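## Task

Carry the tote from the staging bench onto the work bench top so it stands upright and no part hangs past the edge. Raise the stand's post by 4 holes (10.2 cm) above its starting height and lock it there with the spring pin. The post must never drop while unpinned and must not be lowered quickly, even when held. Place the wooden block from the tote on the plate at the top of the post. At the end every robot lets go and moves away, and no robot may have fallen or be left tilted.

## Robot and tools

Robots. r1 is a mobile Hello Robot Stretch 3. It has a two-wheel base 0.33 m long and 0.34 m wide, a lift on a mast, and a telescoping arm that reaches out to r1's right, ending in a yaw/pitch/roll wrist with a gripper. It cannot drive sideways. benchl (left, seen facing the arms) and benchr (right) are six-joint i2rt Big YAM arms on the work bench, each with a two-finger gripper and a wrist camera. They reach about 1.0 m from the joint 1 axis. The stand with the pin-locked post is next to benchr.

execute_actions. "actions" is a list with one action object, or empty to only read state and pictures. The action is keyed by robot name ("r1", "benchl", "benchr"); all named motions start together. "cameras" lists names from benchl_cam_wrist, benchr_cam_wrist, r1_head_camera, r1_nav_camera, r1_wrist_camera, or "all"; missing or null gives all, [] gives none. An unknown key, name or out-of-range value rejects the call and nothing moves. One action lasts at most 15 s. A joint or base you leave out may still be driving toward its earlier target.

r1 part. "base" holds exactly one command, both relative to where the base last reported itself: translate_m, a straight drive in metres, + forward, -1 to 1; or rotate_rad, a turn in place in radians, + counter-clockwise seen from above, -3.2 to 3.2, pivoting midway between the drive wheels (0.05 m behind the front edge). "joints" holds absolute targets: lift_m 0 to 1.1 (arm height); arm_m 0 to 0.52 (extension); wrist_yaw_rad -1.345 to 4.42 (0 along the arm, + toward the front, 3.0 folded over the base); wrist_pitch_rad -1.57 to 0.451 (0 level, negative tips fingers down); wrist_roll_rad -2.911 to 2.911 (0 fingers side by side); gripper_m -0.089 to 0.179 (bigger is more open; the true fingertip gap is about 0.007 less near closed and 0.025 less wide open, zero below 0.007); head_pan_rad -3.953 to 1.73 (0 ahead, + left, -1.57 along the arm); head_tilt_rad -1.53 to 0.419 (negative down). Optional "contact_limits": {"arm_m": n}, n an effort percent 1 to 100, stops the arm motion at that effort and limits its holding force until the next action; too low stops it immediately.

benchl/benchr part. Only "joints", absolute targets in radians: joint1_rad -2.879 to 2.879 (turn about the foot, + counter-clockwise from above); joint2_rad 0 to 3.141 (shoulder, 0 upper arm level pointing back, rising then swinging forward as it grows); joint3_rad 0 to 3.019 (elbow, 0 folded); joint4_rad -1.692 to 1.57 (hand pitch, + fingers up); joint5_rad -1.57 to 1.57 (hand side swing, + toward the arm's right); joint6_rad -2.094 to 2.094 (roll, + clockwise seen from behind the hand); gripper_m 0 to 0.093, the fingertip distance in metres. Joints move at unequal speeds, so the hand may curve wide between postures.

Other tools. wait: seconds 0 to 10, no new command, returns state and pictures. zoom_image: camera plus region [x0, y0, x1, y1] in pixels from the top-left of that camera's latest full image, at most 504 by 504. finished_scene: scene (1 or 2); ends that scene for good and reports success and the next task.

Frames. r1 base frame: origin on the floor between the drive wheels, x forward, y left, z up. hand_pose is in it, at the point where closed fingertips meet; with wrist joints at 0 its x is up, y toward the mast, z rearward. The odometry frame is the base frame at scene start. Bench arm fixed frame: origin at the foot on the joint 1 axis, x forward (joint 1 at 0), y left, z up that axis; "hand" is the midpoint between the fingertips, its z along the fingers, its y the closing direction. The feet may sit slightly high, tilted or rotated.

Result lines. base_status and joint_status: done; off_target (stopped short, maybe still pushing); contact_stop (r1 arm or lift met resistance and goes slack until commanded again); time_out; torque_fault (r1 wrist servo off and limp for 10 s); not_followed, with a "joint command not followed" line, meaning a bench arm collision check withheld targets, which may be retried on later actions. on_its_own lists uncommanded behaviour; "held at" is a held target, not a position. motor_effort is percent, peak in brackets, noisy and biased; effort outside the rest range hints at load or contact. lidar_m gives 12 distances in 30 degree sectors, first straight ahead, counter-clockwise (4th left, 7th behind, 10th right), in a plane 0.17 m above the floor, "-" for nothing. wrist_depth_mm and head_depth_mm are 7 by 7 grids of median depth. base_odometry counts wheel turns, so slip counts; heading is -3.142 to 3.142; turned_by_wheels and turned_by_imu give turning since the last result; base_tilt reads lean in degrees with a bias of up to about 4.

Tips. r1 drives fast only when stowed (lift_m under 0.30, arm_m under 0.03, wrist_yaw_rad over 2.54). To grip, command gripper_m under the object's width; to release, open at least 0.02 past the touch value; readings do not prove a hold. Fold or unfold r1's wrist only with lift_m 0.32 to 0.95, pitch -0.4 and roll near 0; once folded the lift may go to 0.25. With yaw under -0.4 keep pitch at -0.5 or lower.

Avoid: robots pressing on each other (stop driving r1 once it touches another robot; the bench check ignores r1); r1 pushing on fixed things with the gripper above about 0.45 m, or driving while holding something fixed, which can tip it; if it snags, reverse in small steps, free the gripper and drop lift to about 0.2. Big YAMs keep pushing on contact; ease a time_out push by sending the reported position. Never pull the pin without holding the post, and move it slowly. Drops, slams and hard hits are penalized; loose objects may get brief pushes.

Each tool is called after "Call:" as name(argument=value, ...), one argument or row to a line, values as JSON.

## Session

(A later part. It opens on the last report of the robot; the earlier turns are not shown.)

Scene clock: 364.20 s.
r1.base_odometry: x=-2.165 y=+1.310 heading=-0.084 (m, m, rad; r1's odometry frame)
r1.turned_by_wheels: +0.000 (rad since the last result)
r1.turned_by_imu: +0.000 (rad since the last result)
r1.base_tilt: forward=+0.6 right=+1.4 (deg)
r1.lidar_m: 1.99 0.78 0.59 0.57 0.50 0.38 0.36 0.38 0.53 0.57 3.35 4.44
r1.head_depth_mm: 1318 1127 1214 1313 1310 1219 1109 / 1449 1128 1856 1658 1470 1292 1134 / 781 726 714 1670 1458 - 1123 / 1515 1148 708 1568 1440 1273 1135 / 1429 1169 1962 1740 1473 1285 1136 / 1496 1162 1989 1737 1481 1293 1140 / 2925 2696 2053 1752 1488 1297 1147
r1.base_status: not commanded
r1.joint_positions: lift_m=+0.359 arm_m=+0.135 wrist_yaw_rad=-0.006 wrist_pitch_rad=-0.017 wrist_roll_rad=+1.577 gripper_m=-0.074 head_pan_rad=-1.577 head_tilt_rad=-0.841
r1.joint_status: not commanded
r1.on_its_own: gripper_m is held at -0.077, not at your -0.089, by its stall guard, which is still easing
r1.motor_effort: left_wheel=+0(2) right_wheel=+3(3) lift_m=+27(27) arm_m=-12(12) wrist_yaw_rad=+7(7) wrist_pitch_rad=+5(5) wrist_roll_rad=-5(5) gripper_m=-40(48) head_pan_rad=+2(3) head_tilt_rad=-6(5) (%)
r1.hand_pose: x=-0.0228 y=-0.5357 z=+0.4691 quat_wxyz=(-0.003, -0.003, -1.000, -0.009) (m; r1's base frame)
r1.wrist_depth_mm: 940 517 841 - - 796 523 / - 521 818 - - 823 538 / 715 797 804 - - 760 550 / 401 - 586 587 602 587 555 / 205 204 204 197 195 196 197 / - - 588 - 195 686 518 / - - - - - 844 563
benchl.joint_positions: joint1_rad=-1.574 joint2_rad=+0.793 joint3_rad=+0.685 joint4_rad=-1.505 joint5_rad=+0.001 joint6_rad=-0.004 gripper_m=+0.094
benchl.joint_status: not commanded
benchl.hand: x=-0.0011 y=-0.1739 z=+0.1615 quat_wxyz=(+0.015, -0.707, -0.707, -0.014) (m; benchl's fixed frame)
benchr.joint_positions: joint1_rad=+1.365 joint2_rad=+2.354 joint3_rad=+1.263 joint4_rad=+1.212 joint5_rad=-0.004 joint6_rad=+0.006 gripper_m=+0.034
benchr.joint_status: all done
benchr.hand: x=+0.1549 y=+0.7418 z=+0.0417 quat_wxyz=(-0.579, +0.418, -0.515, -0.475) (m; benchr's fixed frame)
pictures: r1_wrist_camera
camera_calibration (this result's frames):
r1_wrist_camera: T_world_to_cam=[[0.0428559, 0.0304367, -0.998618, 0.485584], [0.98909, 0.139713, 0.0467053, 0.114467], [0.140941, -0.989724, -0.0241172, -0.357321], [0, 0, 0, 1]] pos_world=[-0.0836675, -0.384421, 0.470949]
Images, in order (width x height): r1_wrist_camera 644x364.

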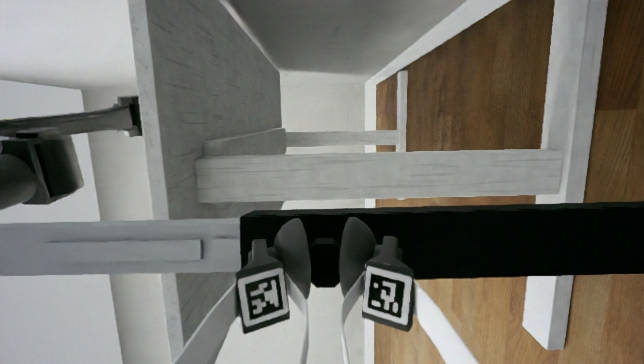

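Call:
execute_actions(
  actions=[],
  cameras=["r1_wrist_camera","benchr_cam_wrist"],
)

Scene clock: 367.07 s.
r1.base_odometry: x=-2.165 y=+1.310 heading=-0.084 (m, m, rad; r1's odometry frame)
r1.turned_by_wheels: +0.000 (rad since the last result)
r1.turned_by_imu: +0.000 (rad since the last result)
r1.base_tilt: forward=+0.7 right=+1.4 (deg)
r1.lidar_m: 1.99 0.79 0.59 0.57 0.50 0.38 0.36 0.38 0.53 0.57 3.36 4.42
r1.head_depth_mm: 1326 1119 1224 1308 1313 1220 1109 / 1448 1133 1863 1663 1452 1291 1135 / 778 728 714 1675 1458 - 1127 / 1517 1149 710 1569 1444 1272 1130 / 1427 1162 1989 1742 1481 1280 1139 / 1506 1172 2002 1735 1478 1292 1144 / 2977 2710 2041 1753 1485 1295 1142
r1.base_status: not commanded
r1.joint_positions: lift_m=+0.359 arm_m=+0.135 wrist_yaw_rad=-0.006 wrist_pitch_rad=-0.018 wrist_roll_rad=+1.577 gripper_m=-0.059 head_pan_rad=-1.577 head_tilt_rad=-0.841
r1.joint_status: not commanded
r1.on_its_own: gripper_m is held at -0.061, not at your -0.089, by its stall guard, which is still easing
r1.motor_effort: left_wheel=-2(2) right_wheel=+3(3) lift_m=+27(27) arm_m=-11(12) wrist_yaw_rad=+6(7) wrist_pitch_rad=+5(5) wrist_roll_rad=-5(5) gripper_m=-36(48) head_pan_rad=+3(3) head_tilt_rad=-5(5) (%)
r1.hand_pose: x=-0.0228 y=-0.5355 z=+0.4689 quat_wxyz=(-0.003, -0.003, -1.000, -0.009) (m; r1's base frame)
r1.wrist_depth_mm: 976 523 837 - - 795 528 / - 524 844 - - 806 536 / 714 802 780 - - 766 564 / 399 - 586 584 596 588 518 / 204 203 204 196 198 198 196 / - - 588 - 196 660 532 / - - - - - 852 555
benchl.joint_positions: joint1_rad=-1.574 joint2_rad=+0.793 joint3_rad=+0.685 joint4_rad=-1.505 joint5_rad=+0.001 joint6_rad=-0.004 gripper_m=+0.094
benchl.joint_status: not commanded
benchl.hand: x=-0.0011 y=-0.1739 z=+0.1615 quat_wxyz=(+0.015, -0.707, -0.707, -0.014) (m; benchl's fixed frame)
benchr.joint_positions: joint1_rad=+1.365 joint2_rad=+2.354 joint3_rad=+1.263 joint4_rad=+1.212 joint5_rad=-0.004 joint6_rad=+0.006 gripper_m=+0.034
benchr.joint_status: all done
benchr.hand: x=+0.1549 y=+0.7418 z=+0.0417 quat_wxyz=(-0.579, +0.418, -0.515, -0.475) (m; benchr's fixed frame)
pictures: benchr_cam_wrist, r1_wrist_camera
camera_calibration (this result's frames):
benchr_cam_wrist: T_world_to_cam=[[0.981044, -0.19369, -0.00614712, -0.00705105], [-0.0972001, -0.464384, -0.880284, 0.406132], [0.167647, 0.864194, -0.474408, -0.52479], [0, 0, 0, 1]] pos_world=[0.134373, 0.640756, 0.108504]
r1_wrist_camera: T_world_to_cam=[[0.0428601, 0.0311692, -0.998595, 0.485774], [0.98909, 0.139679, 0.046812, 0.114385], [0.140942, -0.989706, -0.0248424, -0.356814], [0, 0, 0, 1]] pos_world=[-0.0836674, -0.384259, 0.470872]
Images, in order (width x height): benchr_cam_wrist 504x504, r1_wrist_camera 644x364.

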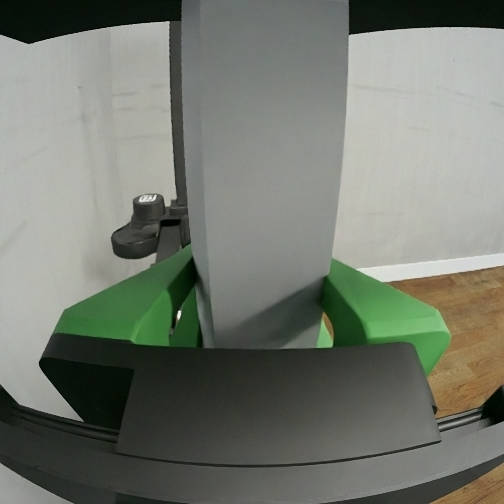

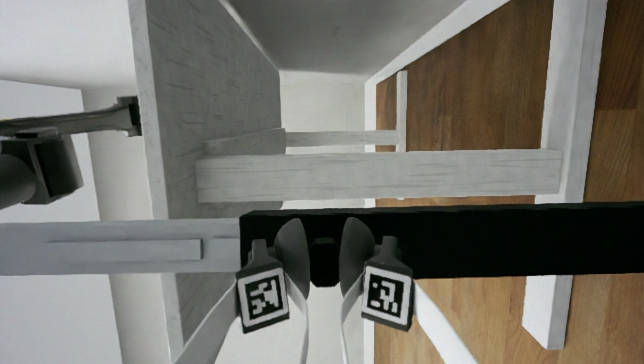

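Re-squeeze and raise.

Call:
execute_actions(
  actions=[
    {"r1":{"joints":{"gripper_m":-0.085}},"benchr":{"joints":{"joint2_rad":2.17,"joint3_rad":1.27,"joint4_rad":1.25}}},
  ],
  cameras=["r1_wrist_camera"],
)

Scene clock: 369.23 s.
r1.base_odometry: x=-2.165 y=+1.310 heading=-0.084 (m, m, rad; r1's odometry frame)
r1.turned_by_wheels: +0.000 (rad since the last result)
r1.turned_by_imu: +0.000 (rad since the last result)
r1.base_tilt: forward=+0.7 right=+1.4 (deg)
r1.lidar_m: 1.99 0.78 0.59 0.57 0.50 0.37 0.36 0.38 0.53 0.57 3.34 4.40
r1.head_depth_mm: 1320 1121 1216 1311 1307 1217 1107 / 1453 1135 1869 1665 1458 1300 1137 / 778 664 739 1669 1463 - 1130 / 1516 1154 719 1562 1439 1271 1130 / 1423 1161 1975 1728 1474 1285 1142 / 1498 1162 1986 1750 1474 1285 1148 / 2972 2720 2044 1755 1499 1302 1149
r1.base_status: not commanded
r1.joint_positions: lift_m=+0.359 arm_m=+0.135 wrist_yaw_rad=-0.006 wrist_pitch_rad=-0.018 wrist_roll_rad=+1.577 gripper_m=-0.079 head_pan_rad=-1.577 head_tilt_rad=-0.841
r1.joint_status: gripper_m off_target (ended at -0.079, target -0.085)
r1.on_its_own: gripper_m is held at -0.081, not at your -0.085, by its stall guard, which is still easing
r1.motor_effort: left_wheel=+0(1) right_wheel=+3(3) lift_m=+27(27) arm_m=-9(11) wrist_yaw_rad=+6(6) wrist_pitch_rad=+5(5) wrist_roll_rad=-5(5) gripper_m=-44(100) head_pan_rad=+3(2) head_tilt_rad=-6(5) (%)
r1.hand_pose: x=-0.0228 y=-0.5354 z=+0.4688 quat_wxyz=(-0.003, -0.003, -1.000, -0.010) (m; r1's base frame)
r1.wrist_depth_mm: 954 530 824 - - 803 529 / - 522 846 - - 841 546 / 728 787 793 - - 758 543 / 409 - 591 576 591 584 530 / 204 204 200 196 197 197 197 / - - 568 - - 671 531 / - - - - - 820 561
benchl.joint_positions: joint1_rad=-1.574 joint2_rad=+0.793 joint3_rad=+0.685 joint4_rad=-1.505 joint5_rad=+0.001 joint6_rad=-0.004 gripper_m=+0.094
benchl.joint_status: not commanded
benchl.hand: x=-0.0011 y=-0.1739 z=+0.1615 quat_wxyz=(+0.015, -0.707, -0.707, -0.014) (m; benchl's fixed frame)
benchr.joint_positions: joint1_rad=+1.365 joint2_rad=+2.330 joint3_rad=+1.252 joint4_rad=+1.183 joint5_rad=-0.004 joint6_rad=+0.006 gripper_m=+0.034
benchr.joint_status: joint2_rad time_out (moved -0.024 of -0.184); joint4_rad time_out (moved -0.029 of +0.038); the others done
benchr.on_its_own: joint2_rad reads +2.330 and still pushes toward +2.170 since a time_out; joint4_rad reads +1.183 and still pushes toward +1.250 since a time_out
benchr.hand: x=+0.1548 y=+0.7412 z=+0.0476 quat_wxyz=(-0.575, +0.421, -0.520, -0.472) (m; benchr's fixed frame)
pictures: r1_wrist_camera
camera_calibration (this result's frames):
r1_wrist_camera: T_world_to_cam=[[0.0428587, 0.0315921, -0.998582, 0.485883], [0.989073, 0.139774, 0.0468727, 0.114368], [0.141056, -0.989679, -0.0252564, -0.356506], [0, 0, 0, 1]] pos_world=[-0.0836552, -0.384162, 0.470829]
Images, in order (width x height): r1_wrist_camera 644x364.

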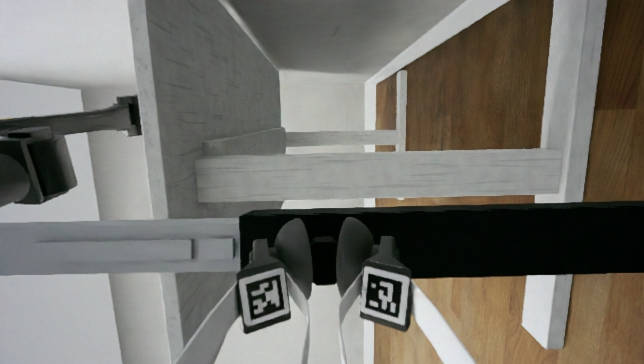

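Call:
execute_actions(
  actions=[
    {"r1":{"joints":{"gripper_m":-0.089}},"benchr":{"joints":{"joint2_rad":2.08,"joint3_rad":1.24,"joint4_rad":1.14}}},
  ],
  cameras=["r1_wrist_camera"],
)

Scene clock: 372.40 s.
r1.base_odometry: x=-2.165 y=+1.310 heading=-0.084 (m, m, rad; r1's odometry frame)
r1.turned_by_wheels: +0.000 (rad since the last result)
r1.turned_by_imu: +0.000 (rad since the last result)
r1.base_tilt: forward=+0.7 right=+1.4 (deg)
r1.lidar_m: 1.99 0.79 0.58 0.57 0.50 0.37 0.36 0.38 0.53 0.57 3.36 4.40
r1.head_depth_mm: 1329 1124 1221 1316 1318 1222 1108 / 1456 1132 1874 1668 1466 1294 1135 / 772 663 733 1672 1461 - 1123 / 1518 1151 719 1570 1439 1269 1130 / 1432 1157 1980 1732 1477 1289 1138 / 1503 1172 2012 1747 1480 1294 1139 / 2963 2739 2062 1742 1493 1294 1149
r1.base_status: not commanded
r1.joint_positions: lift_m=+0.359 arm_m=+0.135 wrist_yaw_rad=-0.006 wrist_pitch_rad=-0.018 wrist_roll_rad=+1.577 gripper_m=-0.079 head_pan_rad=-1.577 head_tilt_rad=-0.841
r1.joint_status: gripper_m off_target (ended at -0.079, target -0.089)
r1.on_its_own: gripper_m is held at -0.081, not at your -0.089, by its stall guard, which is still easing
r1.motor_effort: left_wheel=-1(1) right_wheel=+3(3) lift_m=+27(27) arm_m=-8(9) wrist_yaw_rad=+7(6) wrist_pitch_rad=+5(5) wrist_roll_rad=-5(5) gripper_m=-45(100) head_pan_rad=+3(3) head_tilt_rad=-6(6) (%)
r1.hand_pose: x=-0.0228 y=-0.5354 z=+0.4688 quat_wxyz=(-0.003, -0.003, -1.000, -0.010) (m; r1's base frame)
r1.wrist_depth_mm: 972 518 834 - - 796 537 / - 517 836 - - 821 537 / 739 788 808 - - 766 544 / 419 - 586 584 589 602 526 / 204 205 198 195 196 197 196 / - - 585 - - 671 544 / - - - - - 827 567
benchl.joint_positions: joint1_rad=-1.574 joint2_rad=+0.793 joint3_rad=+0.685 joint4_rad=-1.505 joint5_rad=+0.001 joint6_rad=-0.004 gripper_m=+0.094
benchl.joint_status: not commanded
benchl.hand: x=-0.0011 y=-0.1739 z=+0.1615 quat_wxyz=(+0.015, -0.707, -0.707, -0.014) (m; benchl's fixed frame)
benchr.joint_positions: joint1_rad=+1.365 joint2_rad=+2.307 joint3_rad=+1.241 joint4_rad=+1.130 joint5_rad=-0.004 joint6_rad=+0.010 gripper_m=+0.034
benchr.joint_status: joint2_rad time_out (moved -0.023 of -0.250); the others done
benchr.on_its_own: joint2_rad reads +2.307 and still pushes toward +2.080 since a time_out
benchr.hand: x=+0.1547 y=+0.7408 z=+0.0466 quat_wxyz=(-0.563, +0.430, -0.532, -0.464) (m; benchr's fixed frame)
pictures: r1_wrist_camera
camera_calibration (this result's frames):
r1_wrist_camera: T_world_to_cam=[[0.042859, 0.0315928, -0.998581, 0.485883], [0.989073, 0.139774, 0.046873, 0.114368], [0.141056, -0.989679, -0.0252571, -0.356505], [0, 0, 0, 1]] pos_world=[-0.0836552, -0.384162, 0.470828]
Images, in order (width x height): r1_wrist_camera 644x364.

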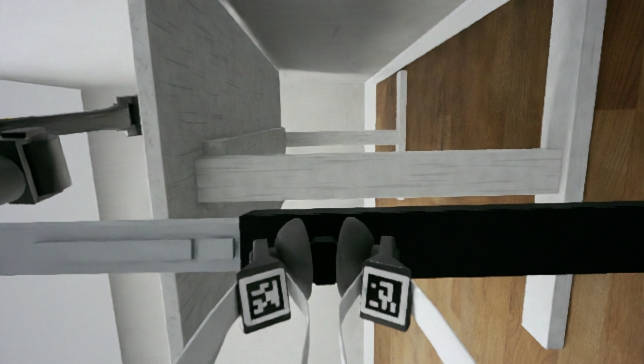

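Call:
execute_actions(
  actions=[
    {"r1":{"joints":{"gripper_m":0.07}},"benchr":{"joints":{"joint2_rad":2.30,"joint3_rad":1.25,"joint4_rad":1.13}}},
  ],
  cameras=[],
)

Call:
execute_actions(
  actions=[
    {"r1":{"joints":{"arm_m":0.17},"contact_limits":{"arm_m":18}}},
  ],
  cameras=["r1_wrist_camera"],
)

Scene clock: 375.07 s.
r1.base_odometry: x=-2.165 y=+1.310 heading=-0.084 (m, m, rad; r1's odometry frame)
r1.turned_by_wheels: +0.000 (rad since the last result)
r1.turned_by_imu: +0.000 (rad since the last result)
r1.base_tilt: forward=+0.6 right=+1.2 (deg)
r1.lidar_m: 1.99 0.79 0.59 0.57 0.50 0.38 0.36 0.38 0.53 0.57 3.34 4.39
r1.head_depth_mm: 1325 1125 1216 1319 1312 1221 1105 / 1456 1132 1853 1667 1450 1296 1133 / 775 663 732 1683 1462 - 1130 / 1521 1147 718 1569 1444 1273 1135 / 1494 1158 1978 1731 1485 1290 1140 / 1502 1176 1985 1734 1483 1288 1142 / 2940 2692 2052 1759 1483 1300 1149
r1.base_status: not commanded
r1.joint_positions: lift_m=+0.359 arm_m=+0.134 wrist_yaw_rad=-0.003 wrist_pitch_rad=-0.020 wrist_roll_rad=+1.577 gripper_m=+0.070 head_pan_rad=-1.577 head_tilt_rad=-0.841
r1.joint_status: all done
r1.motor_effort: left_wheel=+0(1) right_wheel=+2(3) lift_m=+27(27) arm_m=-4(9) wrist_yaw_rad=+4(7) wrist_pitch_rad=+6(6) wrist_roll_rad=-5(5) gripper_m=+0(100) head_pan_rad=+2(3) head_tilt_rad=-6(6) (%)
r1.hand_pose: x=-0.0222 y=-0.5350 z=+0.4683 quat_wxyz=(-0.003, -0.002, -1.000, -0.011) (m; r1's base frame)
r1.wrist_depth_mm: 989 525 822 - - 777 533 / - 516 842 - - 822 543 / 731 783 820 - - 753 555 / 423 - 594 591 605 578 523 / 207 205 204 197 195 198 197 / - - - - - 784 530 / - - - - - 798 568
benchl.joint_positions: joint1_rad=-1.574 joint2_rad=+0.793 joint3_rad=+0.685 joint4_rad=-1.505 joint5_rad=+0.001 joint6_rad=-0.004 gripper_m=+0.094
benchl.joint_status: not commanded
benchl.hand: x=-0.0011 y=-0.1739 z=+0.1615 quat_wxyz=(+0.015, -0.707, -0.707, -0.014) (m; benchl's fixed frame)
benchr.joint_positions: joint1_rad=+1.365 joint2_rad=+2.314 joint3_rad=+1.241 joint4_rad=+1.129 joint5_rad=-0.004 joint6_rad=+0.010 gripper_m=+0.034
benchr.joint_status: all done
benchr.hand: x=+0.1546 y=+0.7403 z=+0.0419 quat_wxyz=(-0.561, +0.432, -0.534, -0.462) (m; benchr's fixed frame)
pictures: none
No camera images: the call's "cameras" was empty. Leave "cameras" out to get every camera's image.

Scene clock: 376.47 s.
r1.base_odometry: x=-2.165 y=+1.310 heading=-0.084 (m, m, rad; r1's odometry frame)
r1.turned_by_wheels: +0.000 (rad since the last result)
r1.turned_by_imu: +0.000 (rad since the last result)
r1.base_tilt: forward=+0.7 right=+1.2 (deg)
r1.lidar_m: 1.99 0.79 0.58 0.57 0.50 0.37 0.36 0.38 0.53 0.57 3.35 4.38
r1.head_depth_mm: 1319 1124 1221 1316 1308 1227 1107 / 1445 1135 1871 1668 1456 1292 1126 / 777 664 743 1681 1455 - 1133 / 1531 1150 718 1560 1441 1266 1139 / 1485 1159 1987 1728 1467 1288 1140 / 1504 1166 2001 1758 1486 1285 1144 / 2984 2689 2059 1755 1489 1295 1150
r1.base_status: not commanded
r1.joint_positions: lift_m=+0.359 arm_m=+0.152 wrist_yaw_rad=-0.004 wrist_pitch_rad=-0.021 wrist_roll_rad=+1.577 gripper_m=+0.070 head_pan_rad=-1.577 head_tilt_rad=-0.841
r1.joint_status: arm_m contact_stop (moved +0.018 of +0.036)
r1.on_its_own: arm_m is slack since a contact_stop, until your next command for it (your +0.170 is given up)
r1.motor_effort: left_wheel=-2(4) right_wheel=+3(10) lift_m=+27(27) arm_m=+0(19) wrist_yaw_rad=+4(6) wrist_pitch_rad=+6(8) wrist_roll_rad=-5(5) gripper_m=-1(4) head_pan_rad=+3(3) head_tilt_rad=-6(5) (%)
r1.contact_limits: arm_m 18 (drawing in: default 26, maximum 43; extending or still: default 36, maximum 59)
r1.hand_pose: x=-0.0223 y=-0.5525 z=+0.4682 quat_wxyz=(-0.003, -0.002, -1.000, -0.011) (m; r1's base frame)
r1.wrist_depth_mm: 971 479 821 - - 792 507 / - 521 843 - - 800 533 / 755 515 794 - - 759 547 / - - 560 572 576 577 541 / - 187 188 179 180 181 179 / - 503 180 181 - 181 478 / - - - - - 774 551
benchl.joint_positions: joint1_rad=-1.574 joint2_rad=+0.793 joint3_rad=+0.685 joint4_rad=-1.505 joint5_rad=+0.001 joint6_rad=-0.004 gripper_m=+0.094
benchl.joint_status: not commanded
benchl.hand: x=-0.0011 y=-0.1739 z=+0.1615 quat_wxyz=(+0.015, -0.707, -0.707, -0.014) (m; benchl's fixed frame)
benchr.joint_positions: joint1_rad=+1.365 joint2_rad=+2.314 joint3_rad=+1.241 joint4_rad=+1.129 joint5_rad=-0.004 joint6_rad=+0.010 gripper_m=+0.034
benchr.joint_status: not commanded
benchr.hand: x=+0.1546 y=+0.7403 z=+0.0419 quat_wxyz=(-0.561, +0.432, -0.534, -0.462) (m; benchr's fixed frame)
pictures: r1_wrist_camera
camera_calibration (this result's frames):
r1_wrist_camera: T_world_to_cam=[[0.0428037, 0.0338964, -0.998508, 0.487072], [0.98879, 0.141655, 0.0471959, 0.11716], [0.143043, -0.989336, -0.0274531, -0.372268], [0, 0, 0, 1]] pos_world=[-0.0834451, -0.401404, 0.470596]
Images, in order (width x height): r1_wrist_camera 644x364.

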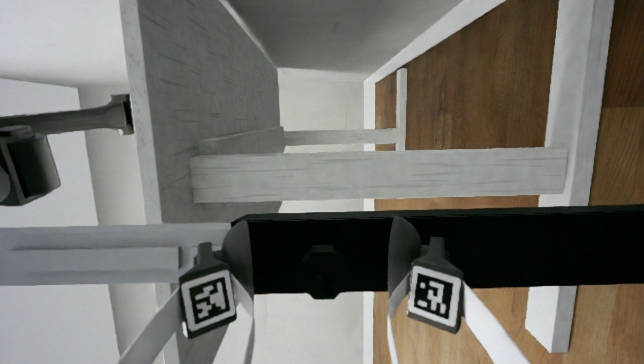

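Call:
execute_actions(
  actions=[
    {"r1":{"joints":{"gripper_m":-0.089}}},
  ],
  cameras=[],
)

Call:
execute_actions(
  actions=[
    {"r1":{"joints":{"arm_m":0.134},"contact_limits":{"arm_m":43}}},
  ],
  cameras=[],
)

Call:
execute_actions(
  actions=[
    {"r1":{"joints":{"gripper_m":-0.085}},"benchr":{"joints":{"joint2_rad":2.14,"joint3_rad":1.23,"joint4_rad":1.08}}},
  ],
  cameras=["r1_wrist_camera"],
)

Scene clock: 379.67 s.
r1.base_odometry: x=-2.165 y=+1.310 heading=-0.084 (m, m, rad; r1's odometry frame)
r1.turned_by_wheels: +0.000 (rad since the last result)
r1.turned_by_imu: +0.000 (rad since the last result)
r1.base_tilt: forward=+0.5 right=+1.4 (deg)
r1.lidar_m: 2.00 0.79 0.58 0.57 0.50 0.38 0.36 0.38 0.53 0.57 3.34 4.42
r1.head_depth_mm: 1327 1123 1220 1315 1304 1223 1107 / 1459 1135 1860 1666 1456 1297 1128 / 776 664 744 1666 1464 - 1130 / 1512 1145 719 1566 1437 1264 1133 / 1423 1162 1982 1734 1479 1287 1134 / 1498 1173 2002 1748 1480 1287 1144 / 2973 2685 2066 1751 1501 1300 1147
r1.base_status: not commanded
r1.joint_positions: lift_m=+0.359 arm_m=+0.152 wrist_yaw_rad=-0.005 wrist_pitch_rad=-0.023 wrist_roll_rad=+1.577 gripper_m=-0.087 head_pan_rad=-1.577 head_tilt_rad=-0.841
r1.joint_status: all done
r1.on_its_own: arm_m is slack since a contact_stop, until your next command for it (your +0.170 is given up)
r1.motor_effort: left_wheel=-1(2) right_wheel=+1(5) lift_m=+27(27) arm_m=+0(4) wrist_yaw_rad=+5(6) wrist_pitch_rad=+7(7) wrist_roll_rad=-5(5) gripper_m=-48(100) head_pan_rad=+3(3) head_tilt_rad=-5(6) (%)
r1.hand_pose: x=-0.0226 y=-0.5526 z=+0.4677 quat_wxyz=(-0.003, -0.002, -1.000, -0.012) (m; r1's base frame)
r1.wrist_depth_mm: 925 485 823 - - 784 520 / - 534 838 - - 809 536 / 747 526 842 - - 771 541 / - - 573 561 572 586 545 / - 187 188 180 179 181 181 / - 481 187 142 180 182 181 / - - - - - 816 545
benchl.joint_positions: joint1_rad=-1.574 joint2_rad=+0.793 joint3_rad=+0.685 joint4_rad=-1.505 joint5_rad=+0.001 joint6_rad=-0.004 gripper_m=+0.094
benchl.joint_status: not commanded
benchl.hand: x=-0.0011 y=-0.1739 z=+0.1615 quat_wxyz=(+0.015, -0.707, -0.707, -0.014) (m; benchl's fixed frame)
benchr.joint_positions: joint1_rad=+1.365 joint2_rad=+2.314 joint3_rad=+1.241 joint4_rad=+1.129 joint5_rad=-0.004 joint6_rad=+0.010 gripper_m=+0.034
benchr.joint_status: not commanded
benchr.hand: x=+0.1546 y=+0.7403 z=+0.0419 quat_wxyz=(-0.561, +0.432, -0.534, -0.462) (m; benchr's fixed frame)
pictures: none
No camera images: the call's "cameras" was empty. Leave "cameras" out to get every camera's image.

Scene clock: 381.13 s.
r1.base_odometry: x=-2.165 y=+1.310 heading=-0.084 (m, m, rad; r1's odometry frame)
r1.turned_by_wheels: +0.000 (rad since the last result)
r1.turned_by_imu: +0.000 (rad since the last result)
r1.base_tilt: forward=+0.6 right=+1.4 (deg)
r1.lidar_m: 1.99 0.79 0.59 0.57 0.50 0.38 0.36 0.38 0.53 0.57 3.35 4.41
r1.head_depth_mm: 1317 1123 1219 1306 1309 1226 1108 / 1459 1130 1867 1664 1450 1289 1129 / 774 660 739 1665 1461 - 1129 / 1518 732 718 1575 1434 1262 1135 / 1430 1155 1977 1728 1471 1291 1138 / 1495 1168 1982 1747 1482 1292 1140 / 2924 2688 2063 1748 1492 1300 1150
r1.base_status: not commanded
r1.joint_positions: lift_m=+0.359 arm_m=+0.135 wrist_yaw_rad=-0.006 wrist_pitch_rad=-0.017 wrist_roll_rad=+1.577 gripper_m=-0.078 head_pan_rad=-1.577 head_tilt_rad=-0.841
r1.joint_status: all done
r1.on_its_own: gripper_m is held at -0.081, not at your -0.089, by its stall guard, which is still easing
r1.motor_effort: left_wheel=-1(1) right_wheel=+3(3) lift_m=+27(27) arm_m=-11(23) wrist_yaw_rad=+6(7) wrist_pitch_rad=+5(6) wrist_roll_rad=-5(5) gripper_m=-45(50) head_pan_rad=+3(3) head_tilt_rad=-6(5) (%)
r1.contact_limits: arm_m 43 (drawing in: default 26, maximum 43; extending or still: default 36, maximum 59)
r1.hand_pose: x=-0.0228 y=-0.5357 z=+0.4691 quat_wxyz=(-0.003, -0.003, -1.000, -0.009) (m; r1's base frame)
r1.wrist_depth_mm: 944 523 836 - - 798 532 / - 515 817 - - 818 544 / 738 792 779 - - 783 555 / 415 - 588 585 590 605 552 / 205 204 199 196 196 196 196 / - - 581 - 195 671 531 / - - - - - 829 558
benchl.joint_positions: joint1_rad=-1.574 joint2_rad=+0.793 joint3_rad=+0.685 joint4_rad=-1.505 joint5_rad=+0.001 joint6_rad=-0.004 gripper_m=+0.094
benchl.joint_status: not commanded
benchl.hand: x=-0.0011 y=-0.1739 z=+0.1615 quat_wxyz=(+0.015, -0.707, -0.707, -0.014) (m; benchl's fixed frame)
benchr.joint_positions: joint1_rad=+1.365 joint2_rad=+2.314 joint3_rad=+1.241 joint4_rad=+1.129 joint5_rad=-0.004 joint6_rad=+0.010 gripper_m=+0.034
benchr.joint_status: not commanded
benchr.hand: x=+0.1546 y=+0.7403 z=+0.0419 quat_wxyz=(-0.561, +0.432, -0.534, -0.462) (m; benchr's fixed frame)
pictures: none
No camera images: the call's "cameras" was empty. Leave "cameras" out to get every camera's image.

Scene clock: 382.00 s.
r1.base_odometry: x=-2.165 y=+1.310 heading=-0.084 (m, m, rad; r1's odometry frame)
r1.turned_by_wheels: +0.000 (rad since the last result)
r1.turned_by_imu: +0.000 (rad since the last result)
r1.base_tilt: forward=+0.7 right=+1.4 (deg)
r1.lidar_m: 1.99 0.79 0.59 0.57 0.50 0.38 0.36 0.38 0.53 0.57 3.36 4.41
r1.head_depth_mm: 1324 1123 1219 1312 1314 1221 1107 / 1452 1125 1863 1672 1453 1305 1131 / 764 602 1902 1675 1460 - 1124 / 1516 584 1001 1574 1444 1277 1138 / 1430 1121 1979 1732 1471 1280 1141 / 1492 1170 1987 1735 1475 1293 1139 / 2986 2684 2063 1749 1492 1294 1149
r1.base_status: not commanded
r1.joint_positions: lift_m=+0.359 arm_m=+0.135 wrist_yaw_rad=-0.006 wrist_pitch_rad=-0.017 wrist_roll_rad=+1.577 gripper_m=-0.080 head_pan_rad=-1.577 head_tilt_rad=-0.841
r1.joint_status: gripper_m off_target (ended at -0.080, target -0.085)
r1.on_its_own: gripper_m is held at -0.081, not at your -0.085, by its stall guard, which is still easing
r1.motor_effort: left_wheel=-1(1) right_wheel=+3(3) lift_m=+27(27) arm_m=-12(12) wrist_yaw_rad=+6(7) wrist_pitch_rad=+5(5) wrist_roll_rad=-5(5) gripper_m=-19(82) head_pan_rad=+2(3) head_tilt_rad=-6(5) (%)
r1.hand_pose: x=-0.0228 y=-0.5357 z=+0.4691 quat_wxyz=(-0.003, -0.003, -1.000, -0.009) (m; r1's base frame)
r1.wrist_depth_mm: 955 523 812 - - 800 527 / - 515 845 - - 821 546 / - 817 784 - - 767 549 / - - 583 585 577 591 544 / 205 205 205 196 196 198 196 / - - 576 - 196 661 529 / - - - - - 863 564
benchl.joint_positions: joint1_rad=-1.574 joint2_rad=+0.793 joint3_rad=+0.685 joint4_rad=-1.505 joint5_rad=+0.001 joint6_rad=-0.004 gripper_m=+0.094
benchl.joint_status: not commanded
benchl.hand: x=-0.0011 y=-0.1739 z=+0.1615 quat_wxyz=(+0.015, -0.707, -0.707, -0.014) (m; benchl's fixed frame)
benchr.joint_positions: joint1_rad=+1.365 joint2_rad=+2.225 joint3_rad=+1.222 joint4_rad=+1.069 joint5_rad=-0.004 joint6_rad=+0.010 gripper_m=+0.034
benchr.joint_status: all done
benchr.hand: x=+0.1548 y=+0.7410 z=+0.0837 quat_wxyz=(-0.564, +0.430, -0.532, -0.464) (m; benchr's fixed frame)
pictures: r1_wrist_camera
camera_calibration (this result's frames):
r1_wrist_camera: T_world_to_cam=[[0.0428545, 0.0304677, -0.998617, 0.485593], [0.989082, 0.139766, 0.0467096, 0.11448], [0.140996, -0.989716, -0.0241455, -0.357299], [0, 0, 0, 1]] pos_world=[-0.0836617, -0.38442, 0.470946]
Images, in order (width x height): r1_wrist_camera 644x364.

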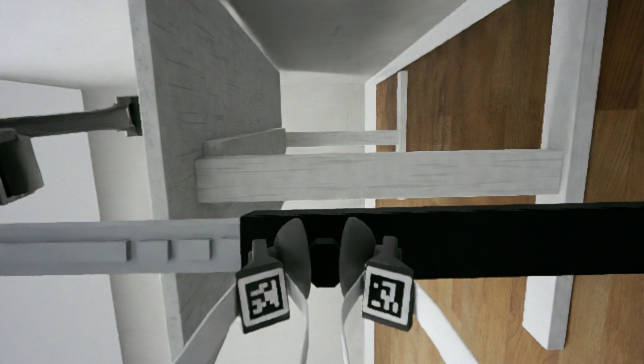

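z=0.084, possibly still rising; release the pin now.

Call:
execute_actions(
  actions=[
    {"r1":{"joints":{"gripper_m":0.07}}},
  ],
  cameras=["r1_wrist_camera"],
)

Scene clock: 384.33 s.
r1.base_odometry: x=-2.165 y=+1.310 heading=-0.084 (m, m, rad; r1's odometry frame)
r1.turned_by_wheels: +0.000 (rad since the last result)
r1.turned_by_imu: +0.000 (rad since the last result)
r1.base_tilt: forward=+0.7 right=+1.3 (deg)
r1.lidar_m: 2.00 0.79 0.59 0.57 0.50 0.38 0.36 0.38 0.53 0.57 3.35 4.44
r1.head_depth_mm: 1324 1122 1218 1309 1317 1221 1107 / 1456 1126 1864 1671 1446 1301 1136 / 762 603 1896 1666 1467 - 1134 / 1520 586 1006 1567 1441 1270 1134 / 1476 1116 1995 1730 1470 1290 1140 / 1504 1172 2009 1749 1479 1288 1146 / 2946 2717 2055 1761 1496 1296 1147
r1.base_status: not commanded
r1.joint_positions: lift_m=+0.359 arm_m=+0.134 wrist_yaw_rad=-0.003 wrist_pitch_rad=-0.021 wrist_roll_rad=+1.577 gripper_m=+0.070 head_pan_rad=-1.577 head_tilt_rad=-0.841
r1.joint_status: all done
r1.motor_effort: left_wheel=+0(1) right_wheel=+3(3) lift_m=+27(27) arm_m=-3(13) wrist_yaw_rad=+4(6) wrist_pitch_rad=+6(6) wrist_roll_rad=-5(5) gripper_m=+0(100) head_pan_rad=+3(3) head_tilt_rad=-6(5) (%)
r1.hand_pose: x=-0.0222 y=-0.5350 z=+0.4683 quat_wxyz=(-0.003, -0.002, -1.000, -0.011) (m; r1's base frame)
r1.wrist_depth_mm: 989 527 873 - - 815 520 / - 521 831 - - 828 547 / - 803 808 - - 756 543 / - - 581 583 590 588 525 / 205 205 203 197 197 198 197 / - - - - - 769 531 / - - - - - 779 553
benchl.joint_positions: joint1_rad=-1.574 joint2_rad=+0.793 joint3_rad=+0.685 joint4_rad=-1.505 joint5_rad=+0.001 joint6_rad=-0.004 gripper_m=+0.094
benchl.joint_status: not commanded
benchl.hand: x=-0.0011 y=-0.1739 z=+0.1615 quat_wxyz=(+0.015, -0.707, -0.707, -0.014) (m; benchl's fixed frame)
benchr.joint_positions: joint1_rad=+1.365 joint2_rad=+2.225 joint3_rad=+1.222 joint4_rad=+1.069 joint5_rad=-0.004 joint6_rad=+0.010 gripper_m=+0.034
benchr.joint_status: not commanded
benchr.hand: x=+0.1548 y=+0.7410 z=+0.0836 quat_wxyz=(-0.563, +0.430, -0.532, -0.464) (m; benchr's fixed frame)
pictures: r1_wrist_camera
camera_calibration (this result's frames):
r1_wrist_camera: T_world_to_cam=[[0.0427965, 0.0337394, -0.998514, 0.486434], [0.988764, 0.141846, 0.0471716, 0.114732], [0.143227, -0.989314, -0.0272898, -0.354927], [0, 0, 0, 1]] pos_world=[-0.0834257, -0.383821, 0.470613]
Images, in order (width x height): r1_wrist_camera 644x364.

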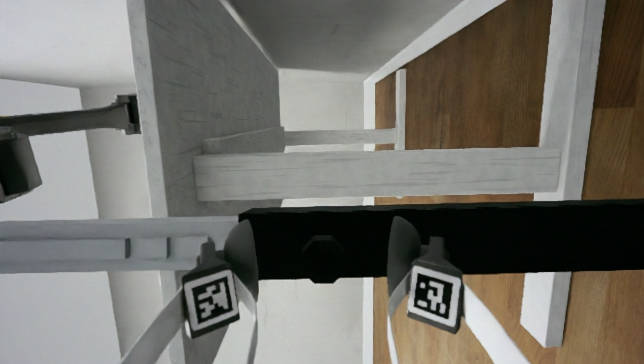

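Call:
execute_actions(
  actions=[
    {"r1":{"joints":{"arm_m":0.10}},"benchr":{"joints":{"joint2_rad":2.07,"joint3_rad":1.215,"joint4_rad":1.04}}},
  ],
  cameras=["r1_wrist_camera"],
)

Call:
wait(
  seconds=1,
)

Scene clock: 386.27 s.
r1.base_odometry: x=-2.165 y=+1.310 heading=-0.084 (m, m, rad; r1's odometry frame)
r1.turned_by_wheels: +0.000 (rad since the last result)
r1.turned_by_imu: +0.000 (rad since the last result)
r1.base_tilt: forward=+0.7 right=+1.2 (deg)
r1.lidar_m: 1.99 0.78 0.59 0.57 0.50 0.37 0.36 0.38 0.53 0.57 3.34 4.44
r1.head_depth_mm: 1321 1122 1212 1305 1311 1221 1110 / 1449 1126 1861 1666 1447 1294 1140 / 761 581 1910 1662 1458 1316 1112 / 1526 585 1004 1570 1462 1286 1136 / 1474 1112 1991 1740 1473 1286 1140 / 1499 1170 1987 1752 1497 1297 1146 / 2981 2722 2060 1759 1483 1299 1148
r1.base_status: not commanded
r1.joint_positions: lift_m=+0.359 arm_m=+0.100 wrist_yaw_rad=-0.003 wrist_pitch_rad=-0.021 wrist_roll_rad=+1.577 gripper_m=+0.070 head_pan_rad=-1.577 head_tilt_rad=-0.841
r1.joint_status: all done
r1.motor_effort: left_wheel=-1(1) right_wheel=+2(3) lift_m=+27(27) arm_m=-4(4) wrist_yaw_rad=+3(4) wrist_pitch_rad=+6(6) wrist_roll_rad=-5(5) gripper_m=+0(0) head_pan_rad=+3(3) head_tilt_rad=-5(6) (%)
r1.hand_pose: x=-0.0221 y=-0.5009 z=+0.4683 quat_wxyz=(-0.003, -0.001, -1.000, -0.011) (m; r1's base frame)
r1.wrist_depth_mm: 952 824 837 - - 824 542 / - - 820 - - 822 551 / 796 901 780 - - 765 547 / - - 622 629 639 613 495 / 237 240 233 231 229 228 230 / - - - - - 839 554 / - - - - - 752 560
benchl.joint_positions: joint1_rad=-1.574 joint2_rad=+0.793 joint3_rad=+0.685 joint4_rad=-1.505 joint5_rad=+0.001 joint6_rad=-0.004 gripper_m=+0.094
benchl.joint_status: not commanded
benchl.hand: x=-0.0011 y=-0.1739 z=+0.1615 quat_wxyz=(+0.015, -0.707, -0.707, -0.014) (m; benchl's fixed frame)
benchr.joint_positions: joint1_rad=+1.365 joint2_rad=+2.196 joint3_rad=+1.215 joint4_rad=+1.041 joint5_rad=-0.004 joint6_rad=+0.010 gripper_m=+0.034
benchr.joint_status: all done
benchr.hand: x=+0.1547 y=+0.7407 z=+0.0951 quat_wxyz=(-0.562, +0.431, -0.533, -0.463) (m; benchr's fixed frame)
pictures: r1_wrist_camera
camera_calibration (this result's frames):
r1_wrist_camera: T_world_to_cam=[[0.042776, 0.0337655, -0.998514, 0.485292], [0.988677, 0.142451, 0.0471717, 0.110055], [0.143832, -0.989226, -0.0272897, -0.321248], [0, 0, 0, 1]] pos_world=[-0.0833617, -0.34985, 0.470613]
Images, in order (width x height): r1_wrist_camera 644x364.

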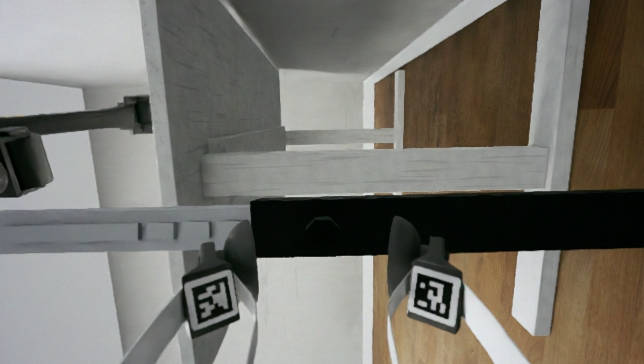

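Scene clock: 387.27 s.
r1.base_odometry: x=-2.165 y=+1.310 heading=-0.084 (m, m, rad; r1's odometry frame)
r1.turned_by_wheels: +0.000 (rad since the last result)
r1.turned_by_imu: +0.000 (rad since the last result)
r1.base_tilt: forward=+0.7 right=+1.3 (deg)
r1.lidar_m: 1.99 0.78 0.59 0.57 0.50 0.37 0.36 0.38 0.53 0.57 3.34 4.40
r1.head_depth_mm: 1318 1126 1221 1316 1312 1218 1103 / 1456 1129 1862 1669 1458 1291 1145 / 762 581 1910 1668 1461 1324 1112 / 1510 585 1004 1573 1447 1279 1139 / 1491 1116 1988 1750 1475 1281 1137 / 1505 1172 1992 1726 1480 1286 1144 / 2952 2677 2068 1752 1485 1297 1148
r1.base_status: not commanded
r1.joint_positions: lift_m=+0.359 arm_m=+0.100 wrist_yaw_rad=-0.003 wrist_pitch_rad=-0.021 wrist_roll_rad=+1.577 gripper_m=+0.070 head_pan_rad=-1.577 head_tilt_rad=-0.841
r1.joint_status: all done
r1.motor_effort: left_wheel=-1(1) right_wheel=+2(3) lift_m=+27(27) arm_m=-4(4) wrist_yaw_rad=+3(4) wrist_pitch_rad=+6(6) wrist_roll_rad=-5(5) gripper_m=+1(0) head_pan_rad=+3(3) head_tilt_rad=-6(6) (%)
r1.hand_pose: x=-0.0221 y=-0.5009 z=+0.4683 quat_wxyz=(-0.003, -0.001, -1.000, -0.011) (m; r1's base frame)
r1.wrist_depth_mm: 972 811 816 - - 797 541 / - - 823 - - 832 539 / 817 855 801 - - 755 541 / - - 619 606 614 621 506 / 237 238 234 231 232 231 233 / - - - - - 844 554 / - - - - - 763 556
benchl.joint_positions: joint1_rad=-1.574 joint2_rad=+0.793 joint3_rad=+0.685 joint4_rad=-1.505 joint5_rad=+0.001 joint6_rad=-0.004 gripper_m=+0.094
benchl.joint_status: not commanded
benchl.hand: x=-0.0011 y=-0.1739 z=+0.1615 quat_wxyz=(+0.015, -0.707, -0.707, -0.014) (m; benchl's fixed frame)
benchr.joint_positions: joint1_rad=+1.365 joint2_rad=+2.196 joint3_rad=+1.215 joint4_rad=+1.041 joint5_rad=-0.004 joint6_rad=+0.010 gripper_m=+0.034
benchr.joint_status: all done
benchr.hand: x=+0.1547 y=+0.7407 z=+0.0951 quat_wxyz=(-0.562, +0.431, -0.533, -0.463) (m; benchr's fixed frame)
wait: 1.00 s; at rest by 0.27 s
pictures: benchl_cam_wrist, benchr_cam_wrist, r1_head_camera (sideways: a quarter turn clockwise sets it upright), r1_nav_camera (sideways: a quarter turn counterclockwise sets it upright), r1_wrist_camera
camera_calibration (this result's frames):
benchr_cam_wrist: T_world_to_cam=[[0.980975, -0.193865, -0.0102488, -0.00617979], [-0.110695, -0.515198, -0.849893, 0.489541], [0.159484, 0.834858, -0.526856, -0.470525], [0, 0, 0, 1]] pos_world=[0.135293, 0.643834, 0.168096]
r1_head_camera: T_world_to_cam=[[0.0138564, 0.774844, -0.632001, 0.840932], [0.999293, 0.0113626, 0.03584, -0.0459597], [0.0349515, -0.632051, -0.774138, 0.961984], [0, 0, 0, 1]] pos_world=[0.000652023, -0.0430453, 1.27783]
r1_nav_camera: T_world_to_cam=[[-0.0403453, -0.767598, 0.639661, -0.791678], [-0.999184, 0.0298785, -0.0271671, 0.0938526], [0.00174133, -0.640235, -0.768177, 0.954881], [0, 0, 0, 1]] pos_world=[0.0601728, 0.000853529, 1.24247]
r1_wrist_camera: T_world_to_cam=[[0.042776, 0.0337656, -0.998514, 0.485292], [0.988677, 0.142451, 0.0471717, 0.110055], [0.143832, -0.989226, -0.0272898, -0.321248], [0, 0, 0, 1]] pos_world=[-0.0833617, -0.34985, 0.470613]
Images, in order (width x height): benchl_cam_wrist 504x504, benchr_cam_wrist 504x504, r1_head_camera 896x504, r1_nav_camera 672x504, r1_wrist_camera 644x364.

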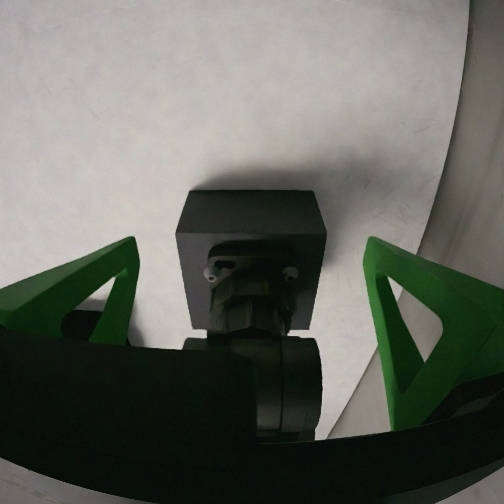

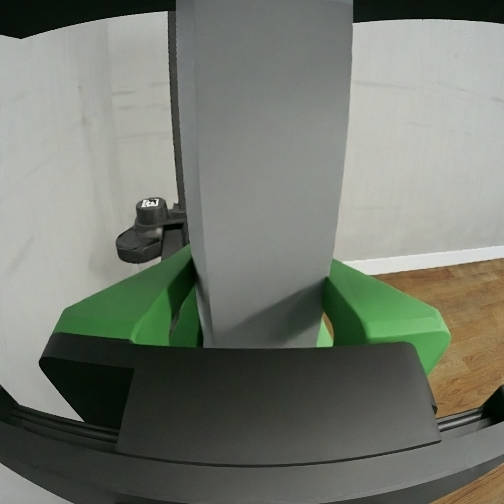

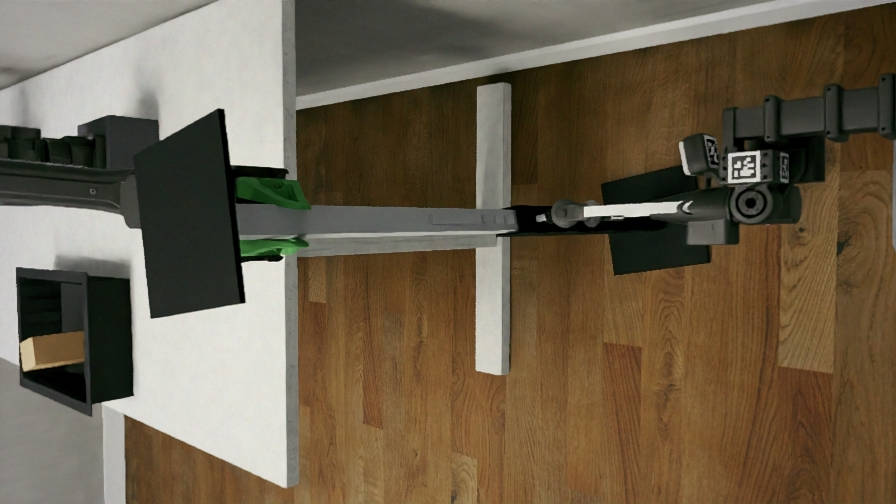

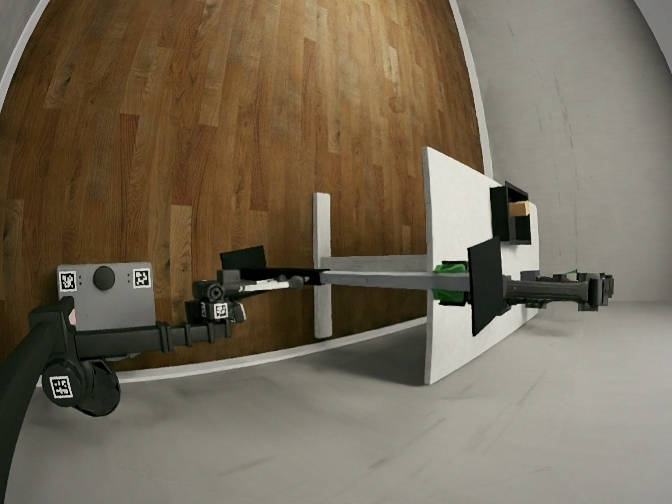

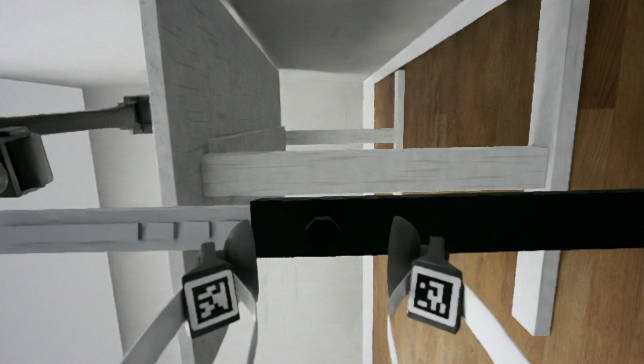

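Call:
execute_actions(
  actions=[
    {"r1":{"joints":{"arm_m":0.0}},"benchr":{"joints":{"joint2_rad":2.27}}},
  ],
  cameras=["r1_wrist_camera"],
)

Scene clock: 389.87 s.
r1.base_odometry: x=-2.165 y=+1.310 heading=-0.084 (m, m, rad; r1's odometry frame)
r1.turned_by_wheels: +0.000 (rad since the last result)
r1.turned_by_imu: +0.000 (rad since the last result)
r1.base_tilt: forward=+0.6 right=+1.3 (deg)
r1.lidar_m: 1.99 0.79 0.59 0.57 0.50 0.38 0.36 0.38 0.53 0.57 3.35 4.41
r1.head_depth_mm: 1319 1127 1222 1313 1317 1214 1106 / 1461 1132 1854 1668 1460 1274 1154 / 763 586 1891 1676 1435 1278 - / 1510 590 1007 1566 1445 1265 1122 / 1481 1124 1969 1735 1464 1288 1139 / 1502 1165 1979 1748 1484 1291 1142 / 2938 2701 2049 1756 1498 1295 1145
r1.base_status: not commanded
r1.joint_positions: lift_m=+0.359 arm_m=+0.000 wrist_yaw_rad=-0.002 wrist_pitch_rad=-0.021 wrist_roll_rad=+1.577 gripper_m=+0.070 head_pan_rad=-1.577 head_tilt_rad=-0.841
r1.joint_status: all done
r1.motor_effort: left_wheel=-1(1) right_wheel=+2(2) lift_m=+27(27) arm_m=-4(5) wrist_yaw_rad=+3(3) wrist_pitch_rad=+6(6) wrist_roll_rad=-5(5) gripper_m=+0(1) head_pan_rad=+3(3) head_tilt_rad=-5(6) (%)
r1.hand_pose: x=-0.0219 y=-0.4009 z=+0.4683 quat_wxyz=(-0.003, -0.001, -1.000, -0.011) (m; r1's base frame)
r1.wrist_depth_mm: 951 964 822 - - 790 557 / - - 831 - - 817 547 / 676 - 726 - - 715 546 / 442 - 625 330 327 331 334 / - - 712 - - 744 554 / - - - - - 764 559 / - - - - - 788 555
benchl.joint_positions: joint1_rad=-1.574 joint2_rad=+0.793 joint3_rad=+0.685 joint4_rad=-1.505 joint5_rad=+0.001 joint6_rad=-0.004 gripper_m=+0.094
benchl.joint_status: not commanded
benchl.hand: x=-0.0011 y=-0.1739 z=+0.1615 quat_wxyz=(+0.015, -0.707, -0.707, -0.014) (m; benchl's fixed frame)
benchr.joint_positions: joint1_rad=+1.365 joint2_rad=+2.210 joint3_rad=+1.215 joint4_rad=+1.054 joint5_rad=-0.004 joint6_rad=+0.010 gripper_m=+0.034
benchr.joint_status: all done
benchr.hand: x=+0.1546 y=+0.7400 z=+0.0881 quat_wxyz=(-0.562, +0.431, -0.533, -0.463) (m; benchr's fixed frame)
pictures: r1_wrist_camera
camera_calibration (this result's frames):
r1_wrist_camera: T_world_to_cam=[[0.0427571, 0.0337893, -0.998514, 0.481919], [0.988598, 0.143001, 0.0471715, 0.0958878], [0.144382, -0.989146, -0.0272897, -0.222302], [0, 0, 0, 1]] pos_world=[-0.0833036, -0.249884, 0.470613]
Images, in order (width x height): r1_wrist_camera 644x364.

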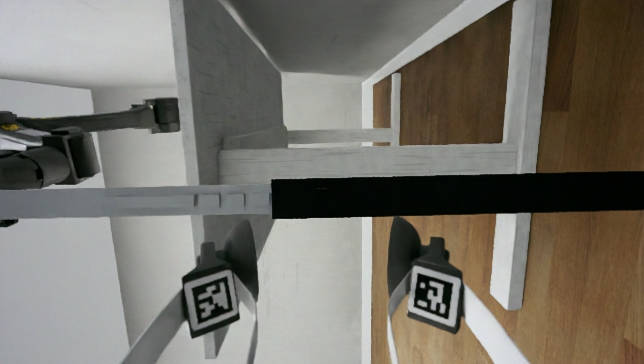

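Push a little further down to confirm that it rests on the pin.

Call:
execute_actions(
  actions=[
    {"r1":{"base":{"translate_m":0.5}},"benchr":{"joints":{"joint2_rad":2.32}}},
  ],
  cameras=["r1_head_camera"],
)

Scene clock: 396.37 s.
r1.base_odometry: x=-1.666 y=+1.268 heading=-0.084 (m, m, rad; r1's odometry frame)
r1.turned_by_wheels: +0.000 (rad since the last result)
r1.turned_by_imu: +0.002 (rad since the last result)
r1.base_tilt: forward=+0.7 right=+1.3 (deg)
r1.lidar_m: 1.93 0.76 0.57 0.55 0.58 0.81 0.87 0.91 0.76 2.27 3.36 3.97
r1.head_depth_mm: 1366 1126 1928 1577 1443 1264 1117 / 1355 1131 1953 1709 1459 1268 1161 / 2807 2430 2059 1709 1468 1277 - / 2933 2618 2083 1736 1468 1281 1116 / 2977 2691 2107 1735 1471 1282 1131 / 2957 2705 2110 1757 1488 1291 1136 / 2992 2722 2121 1751 1500 1300 1146
r1.base_status: done
r1.joint_positions: lift_m=+0.359 arm_m=+0.000 wrist_yaw_rad=-0.002 wrist_pitch_rad=-0.021 wrist_roll_rad=+1.577 gripper_m=+0.070 head_pan_rad=-1.577 head_tilt_rad=-0.841
r1.joint_status: not commanded
r1.motor_effort: left_wheel=-2(3) right_wheel=+1(7) lift_m=+27(27) arm_m=-3(4) wrist_yaw_rad=+3(2) wrist_pitch_rad=+6(6) wrist_roll_rad=-5(5) gripper_m=+1(0) head_pan_rad=+3(2) head_tilt_rad=-6(6) (%)
r1.hand_pose: x=-0.0219 y=-0.4009 z=+0.4683 quat_wxyz=(-0.003, -0.001, -1.000, -0.011) (m; r1's base frame)
r1.wrist_depth_mm: - - 845 - - 824 544 / - - 819 - - 759 543 / - - - - - 815 552 / - - - - - 837 552 / - - - - - 829 538 / - - - - - 817 553 / - - - - - 774 553
benchl.joint_positions: joint1_rad=-1.574 joint2_rad=+0.793 joint3_rad=+0.685 joint4_rad=-1.505 joint5_rad=+0.001 joint6_rad=-0.004 gripper_m=+0.094
benchl.joint_status: not commanded
benchl.hand: x=-0.0011 y=-0.1739 z=+0.1615 quat_wxyz=(+0.015, -0.707, -0.707, -0.014) (m; benchl's fixed frame)
benchr.joint_positions: joint1_rad=+1.365 joint2_rad=+2.219 joint3_rad=+1.218 joint4_rad=+1.073 joint5_rad=-0.004 joint6_rad=+0.009 gripper_m=+0.034
benchr.joint_status: all done
benchr.hand: x=+0.1546 y=+0.7400 z=+0.0870 quat_wxyz=(-0.565, +0.428, -0.530, -0.465) (m; benchr's fixed frame)
pictures: r1_head_camera (sideways: a quarter turn clockwise sets it upright)
camera_calibration (this result's frames):
r1_head_camera: T_world_to_cam=[[0.0138564, 0.774844, -0.632001, 0.840932], [0.999293, 0.0113626, 0.03584, -0.0459597], [0.0349515, -0.632051, -0.774138, 0.961984], [0, 0, 0, 1]] pos_world=[0.000652023, -0.0430453, 1.27783]
Images, in order (width x height): r1_head_camera 896x504.

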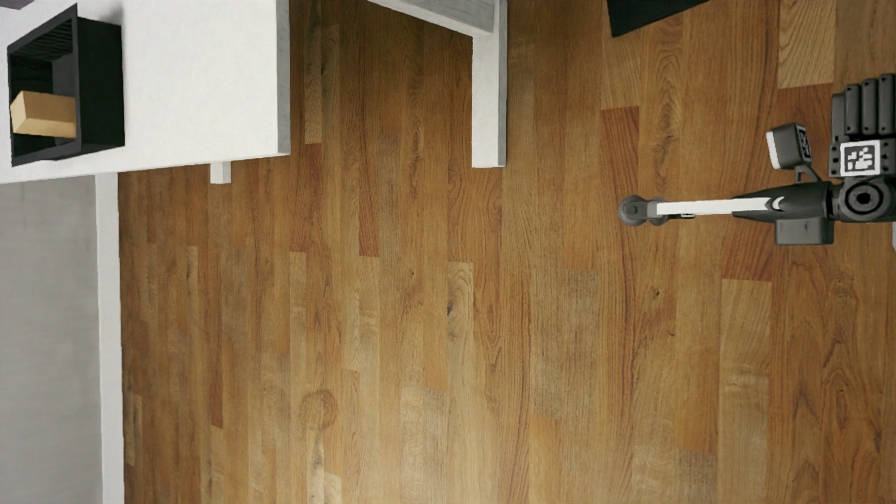

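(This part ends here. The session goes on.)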